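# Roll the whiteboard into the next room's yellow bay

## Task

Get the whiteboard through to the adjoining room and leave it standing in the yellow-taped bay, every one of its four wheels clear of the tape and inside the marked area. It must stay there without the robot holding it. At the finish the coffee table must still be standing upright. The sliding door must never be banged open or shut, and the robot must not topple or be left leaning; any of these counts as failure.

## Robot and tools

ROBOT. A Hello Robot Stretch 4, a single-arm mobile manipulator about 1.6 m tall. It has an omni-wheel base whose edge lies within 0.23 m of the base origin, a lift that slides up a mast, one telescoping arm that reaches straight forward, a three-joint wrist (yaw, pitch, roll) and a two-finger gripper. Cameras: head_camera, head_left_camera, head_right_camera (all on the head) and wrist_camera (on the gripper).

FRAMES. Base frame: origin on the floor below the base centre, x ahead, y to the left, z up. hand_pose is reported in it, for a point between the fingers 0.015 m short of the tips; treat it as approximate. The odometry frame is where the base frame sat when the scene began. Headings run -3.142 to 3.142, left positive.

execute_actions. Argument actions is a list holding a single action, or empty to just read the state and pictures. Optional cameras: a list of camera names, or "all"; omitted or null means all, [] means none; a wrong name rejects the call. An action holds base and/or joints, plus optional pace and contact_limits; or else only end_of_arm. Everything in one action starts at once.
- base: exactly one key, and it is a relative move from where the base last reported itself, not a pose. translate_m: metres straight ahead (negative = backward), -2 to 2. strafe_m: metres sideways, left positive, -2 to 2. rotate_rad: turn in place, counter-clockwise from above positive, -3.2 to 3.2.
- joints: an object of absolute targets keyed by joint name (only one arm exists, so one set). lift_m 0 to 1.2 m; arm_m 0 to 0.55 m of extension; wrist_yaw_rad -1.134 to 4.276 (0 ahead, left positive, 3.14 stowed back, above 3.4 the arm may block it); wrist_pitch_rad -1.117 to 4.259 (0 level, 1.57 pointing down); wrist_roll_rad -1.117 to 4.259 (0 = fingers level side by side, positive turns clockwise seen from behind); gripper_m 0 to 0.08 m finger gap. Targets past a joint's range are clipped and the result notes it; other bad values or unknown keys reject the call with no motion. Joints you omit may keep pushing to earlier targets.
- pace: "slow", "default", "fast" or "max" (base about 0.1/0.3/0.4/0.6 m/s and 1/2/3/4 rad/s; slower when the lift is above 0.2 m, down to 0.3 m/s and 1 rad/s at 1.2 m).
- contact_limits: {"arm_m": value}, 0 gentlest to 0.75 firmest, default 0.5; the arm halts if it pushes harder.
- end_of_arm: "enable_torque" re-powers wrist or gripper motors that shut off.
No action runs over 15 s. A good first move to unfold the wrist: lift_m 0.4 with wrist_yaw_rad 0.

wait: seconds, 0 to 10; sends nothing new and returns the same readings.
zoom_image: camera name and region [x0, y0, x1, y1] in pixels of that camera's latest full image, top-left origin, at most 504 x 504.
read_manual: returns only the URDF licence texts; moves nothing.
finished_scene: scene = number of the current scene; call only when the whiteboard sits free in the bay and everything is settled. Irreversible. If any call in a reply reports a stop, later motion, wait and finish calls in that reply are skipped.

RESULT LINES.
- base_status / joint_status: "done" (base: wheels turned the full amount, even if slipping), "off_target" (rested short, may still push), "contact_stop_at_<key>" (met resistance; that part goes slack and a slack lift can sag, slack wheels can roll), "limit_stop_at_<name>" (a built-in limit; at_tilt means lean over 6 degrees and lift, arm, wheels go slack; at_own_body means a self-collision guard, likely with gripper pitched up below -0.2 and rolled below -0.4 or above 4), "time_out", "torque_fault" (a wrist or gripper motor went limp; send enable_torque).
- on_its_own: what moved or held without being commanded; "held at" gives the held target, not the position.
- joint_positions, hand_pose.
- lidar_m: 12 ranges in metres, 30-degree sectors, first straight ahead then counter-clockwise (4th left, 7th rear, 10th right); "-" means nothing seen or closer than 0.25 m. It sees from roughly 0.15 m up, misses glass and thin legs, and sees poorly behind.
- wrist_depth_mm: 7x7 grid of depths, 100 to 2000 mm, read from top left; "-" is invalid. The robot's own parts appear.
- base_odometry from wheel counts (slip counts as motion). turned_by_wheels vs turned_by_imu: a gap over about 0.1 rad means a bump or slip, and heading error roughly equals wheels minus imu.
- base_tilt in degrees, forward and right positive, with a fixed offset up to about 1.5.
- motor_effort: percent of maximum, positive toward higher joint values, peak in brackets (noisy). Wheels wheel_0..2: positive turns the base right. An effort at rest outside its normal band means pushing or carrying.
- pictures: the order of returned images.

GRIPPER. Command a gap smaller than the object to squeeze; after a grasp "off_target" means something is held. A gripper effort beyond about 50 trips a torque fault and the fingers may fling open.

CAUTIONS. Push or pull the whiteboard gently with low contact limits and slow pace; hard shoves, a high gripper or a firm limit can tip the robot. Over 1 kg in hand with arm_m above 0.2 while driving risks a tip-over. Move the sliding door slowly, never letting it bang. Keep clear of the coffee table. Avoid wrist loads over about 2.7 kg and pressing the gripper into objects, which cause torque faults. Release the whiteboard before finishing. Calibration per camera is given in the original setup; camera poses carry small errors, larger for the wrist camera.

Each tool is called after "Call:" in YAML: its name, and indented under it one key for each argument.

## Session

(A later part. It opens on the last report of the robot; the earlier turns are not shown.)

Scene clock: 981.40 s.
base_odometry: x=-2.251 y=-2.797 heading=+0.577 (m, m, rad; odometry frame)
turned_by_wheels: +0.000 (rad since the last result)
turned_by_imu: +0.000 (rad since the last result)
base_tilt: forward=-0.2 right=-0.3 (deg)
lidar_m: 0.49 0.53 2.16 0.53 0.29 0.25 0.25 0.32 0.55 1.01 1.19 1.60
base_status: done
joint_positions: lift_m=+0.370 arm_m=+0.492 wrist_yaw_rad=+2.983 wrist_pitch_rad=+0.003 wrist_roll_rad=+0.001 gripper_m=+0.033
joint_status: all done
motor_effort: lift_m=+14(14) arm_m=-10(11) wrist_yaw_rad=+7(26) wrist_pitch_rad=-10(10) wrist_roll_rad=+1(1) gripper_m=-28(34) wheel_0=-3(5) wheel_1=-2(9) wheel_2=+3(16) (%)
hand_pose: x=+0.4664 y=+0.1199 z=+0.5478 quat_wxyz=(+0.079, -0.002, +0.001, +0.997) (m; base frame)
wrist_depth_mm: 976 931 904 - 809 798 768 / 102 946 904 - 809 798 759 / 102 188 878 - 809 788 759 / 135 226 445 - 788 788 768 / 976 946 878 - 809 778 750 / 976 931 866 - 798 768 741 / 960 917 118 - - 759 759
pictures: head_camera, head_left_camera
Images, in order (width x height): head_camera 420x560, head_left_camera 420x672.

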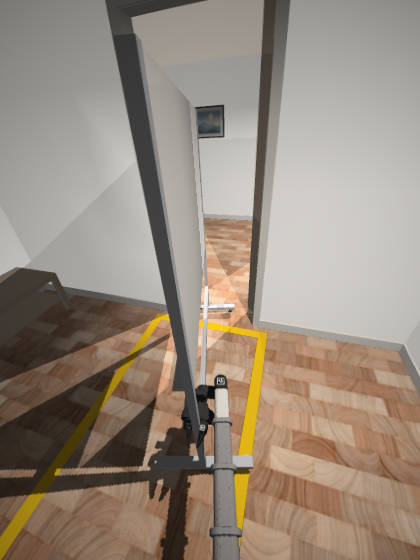

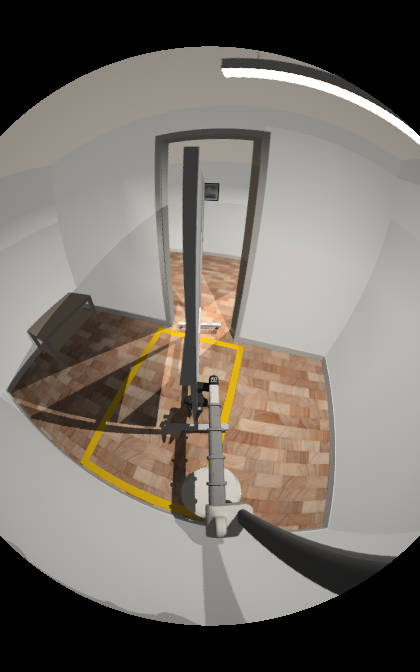

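Call:
execute_actions:
  actions:
    - {"base": {"rotate_rad": 1.02}, "joints": {"gripper_m": 0.074, "arm_m": 0.528}, "pace": "slow"}

Scene clock: 1007.33 s.
base_odometry: x=-2.251 y=-2.797 heading=+1.596 (m, m, rad; odometry frame)
turned_by_wheels: +1.019 (rad since the last result)
turned_by_imu: +1.013 (rad since the last result)
base_tilt: forward=-0.2 right=-0.2 (deg)
lidar_m: 0.31 0.56 0.31 0.25 0.25 0.29 0.52 1.00 1.17 1.60 1.06 0.60
base_status: done
joint_positions: lift_m=+0.370 arm_m=+0.527 wrist_yaw_rad=+2.986 wrist_pitch_rad=+0.003 wrist_roll_rad=+0.001 gripper_m=+0.074
joint_status: all done
motor_effort: lift_m=+14(14) arm_m=+8(10) wrist_yaw_rad=+0(19) wrist_pitch_rad=-9(11) wrist_roll_rad=+1(1) gripper_m=+0(30) wheel_0=-5(21) wheel_1=-4(16) wheel_2=-3(14) (%)
hand_pose: x=+0.5010 y=+0.1194 z=+0.5479 quat_wxyz=(+0.078, -0.001, +0.001, +0.997) (m; base frame)
wrist_depth_mm: 1430 1430 - 831 627 455 373 / 109 1499 - 831 634 459 375 / 108 185 - 798 640 459 375 / 113 224 - - 634 459 377 / 1397 1464 - - 640 459 377 / 1430 1464 - - 634 442 375 / 1336 399 - - 634 116 -
pictures: head_camera, head_left_camera, head_right_camera, wrist_camera
camera_calibration (this result's frames):
wrist_camera: T_world_to_cam=[[0.115502, 0.992732, -0.0338039, -0.152358], [-0.0429426, -0.0290094, -0.998656, 0.639468], [-0.992379, 0.116799, 0.0392798, 0.612447], [0, 0, 0, 1]] pos_world=[0.652838, 0.0982677, 0.609401]
Images, in order (width x height): head_camera 420x560, head_left_camera 420x672, head_right_camera 420x672, wrist_camera 616x392.

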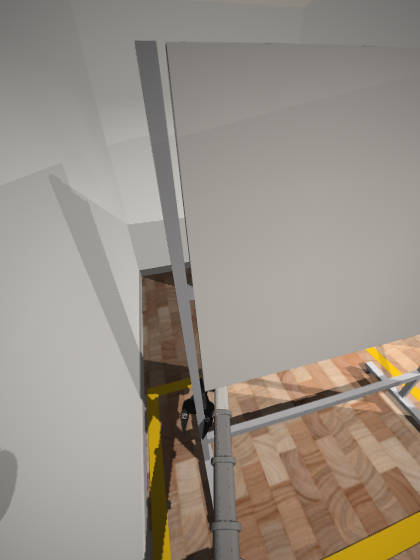

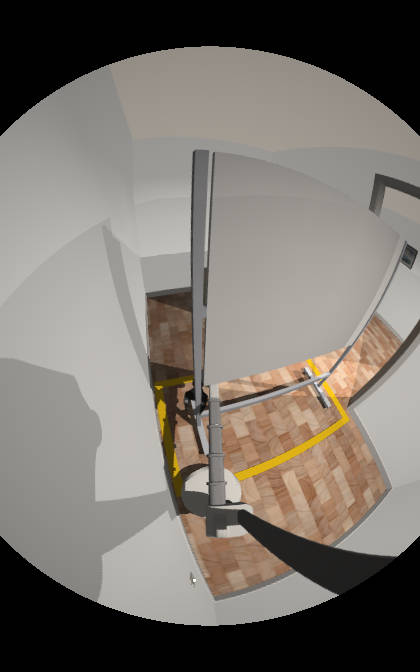

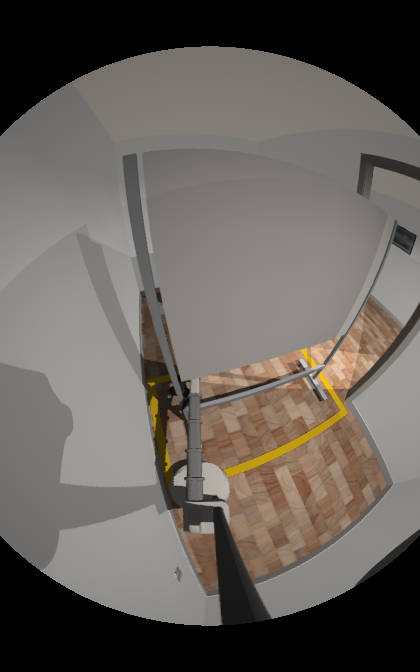

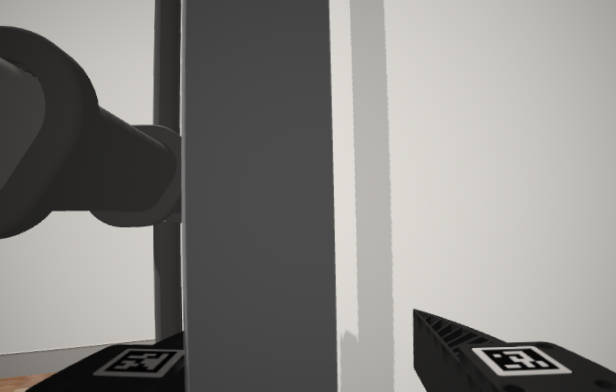

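The swing went smoothly. Checking the wheels against the tape.

Call:
zoom_image:
  camera: "head_right_camera"
  region: [280, 335, 360, 425]

Call:
zoom_image:
  camera: "head_left_camera"
  region: [145, 365, 265, 500]

Call:
zoom_image:
  camera: "head_camera"
  region: [330, 330, 420, 440]

Region (280, 335, 360, 425) of head_right_camera's 420x672 image, scaled by 5.600, with more detail than that image has.

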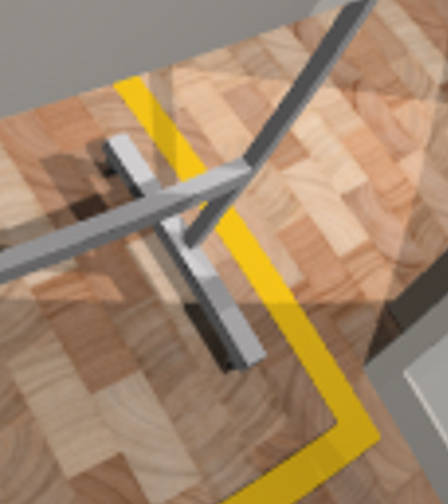

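Region (145, 365, 265, 500) of head_left_camera's 420x672 image, scaled by 3.733, with more detail than that image has.

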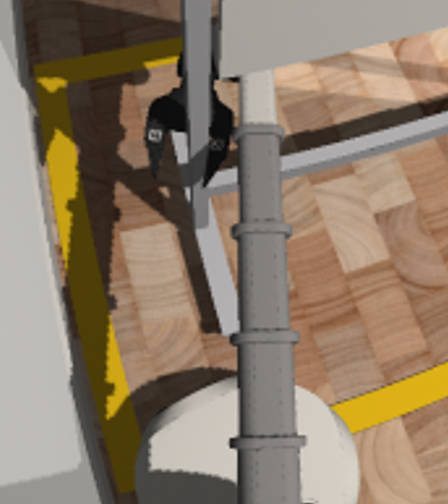

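Region (330, 330, 420, 440) of head_camera's 420x560 image, scaled by 4.582, with more detail than that image has; it fills the left 412 columns of this view, and the rest is white.

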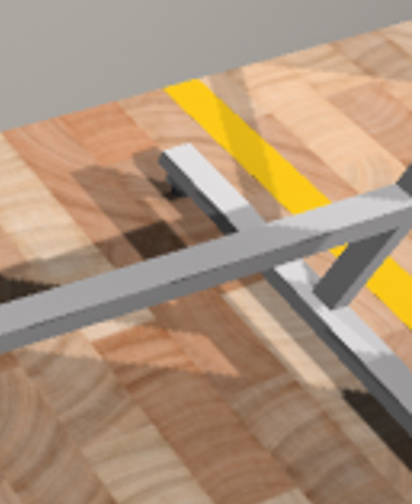

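Call:
execute_actions:
  actions:
    - {"base": {"rotate_rad": -0.02}, "joints": {"gripper_m": 0.08, "arm_m": 0.545, "wrist_pitch_rad": 1.15, "lift_m": 0.388}}

Scene clock: 1032.27 s.
base_odometry: x=-2.251 y=-2.797 heading=+1.576 (m, m, rad; odometry frame)
turned_by_wheels: -0.020 (rad since the last result)
turned_by_imu: -0.021 (rad since the last result)
base_tilt: forward=-0.2 right=-0.3 (deg)
lidar_m: 0.33 0.57 0.30 0.25 0.25 0.30 0.53 1.01 1.18 1.60 1.12 0.61
base_status: done
joint_positions: lift_m=+0.388 arm_m=+0.543 wrist_yaw_rad=+2.985 wrist_pitch_rad=+1.151 wrist_roll_rad=+0.001 gripper_m=+0.080
joint_status: all done
motor_effort: lift_m=+22(22) arm_m=+9(9) wrist_yaw_rad=+1(0) wrist_pitch_rad=-2(6) wrist_roll_rad=+1(1) gripper_m=+1(1) wheel_0=-1(0) wheel_1=-2(6) wheel_2=-3(4) (%)
hand_pose: x=+0.6422 y=+0.0999 z=+0.3717 quat_wxyz=(+0.066, -0.542, +0.043, +0.836) (m; base frame)
wrist_depth_mm: 788 521 504 - 661 512 404 / 715 691 591 110 661 544 430 / 661 647 634 134 621 580 455 / 609 603 484 182 580 569 484 / 569 189 191 249 539 535 517 / 181 200 508 415 508 500 492 / 208 116 140 469 466 120 -
pictures: head_camera, head_left_camera, head_right_camera, wrist_camera
camera_calibration (this result's frames):
wrist_camera: T_world_to_cam=[[0.169818, 0.984179, -0.0505251, -0.183041], [0.878537, -0.174419, -0.444692, -0.314136], [-0.446469, 0.0311285, -0.894258, 0.766739], [0, 0, 0, 1]] pos_world=[0.649389, 0.101486, 0.536721]
Images, in order (width x height): head_camera 420x560, head_left_camera 420x672, head_right_camera 420x672, wrist_camera 616x392.

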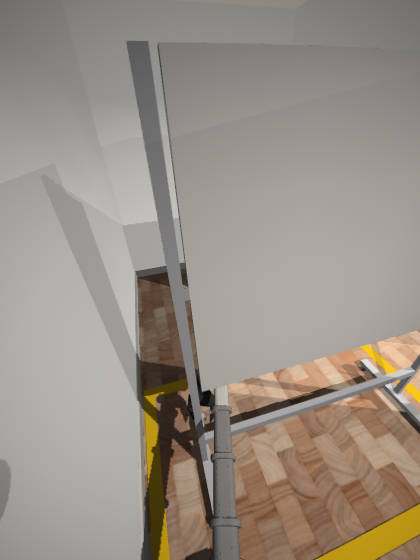

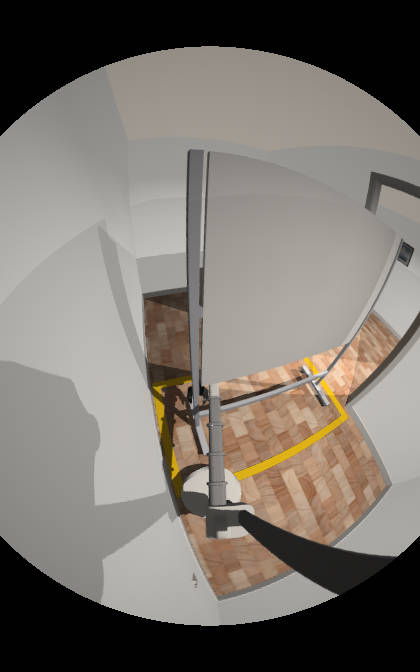

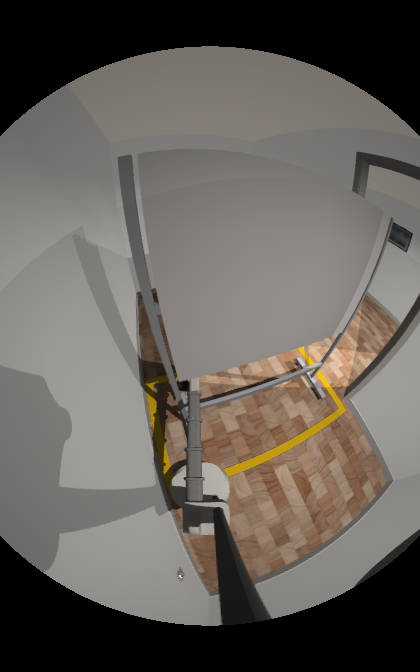

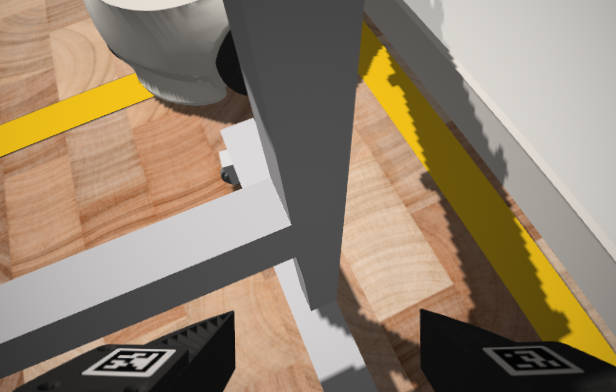

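Call:
zoom_image:
  camera: "head_right_camera"
  region: [270, 335, 360, 425]

Call:
zoom_image:
  camera: "head_left_camera"
  region: [145, 365, 245, 470]

Region (270, 335, 360, 425) of head_right_camera's 420x672 image, scaled by 5.600, with more detail than that image has.

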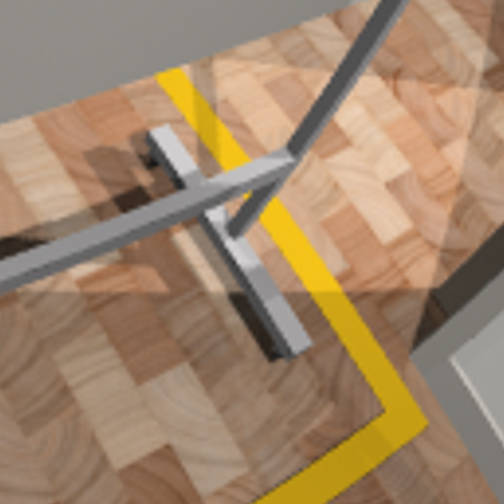

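Region (145, 365, 245, 470) of head_left_camera's 420x672 image, scaled by 4.800, with more detail than that image has; it fills the left 480 columns of this view, and the rest is white.

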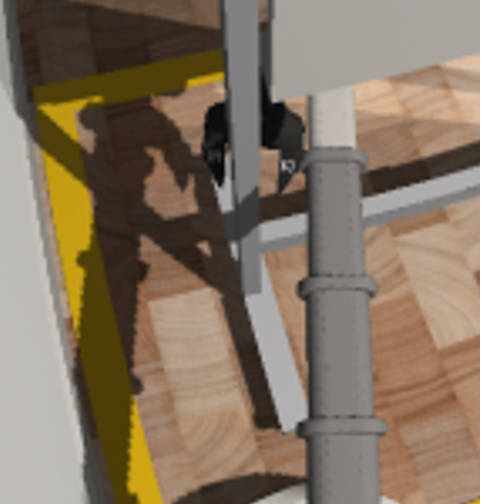

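Both feet sit well inside the tape, and the robot is clear of the board.

Call:
finished_scene:
  scene: 2

The scene is finished: the task was done.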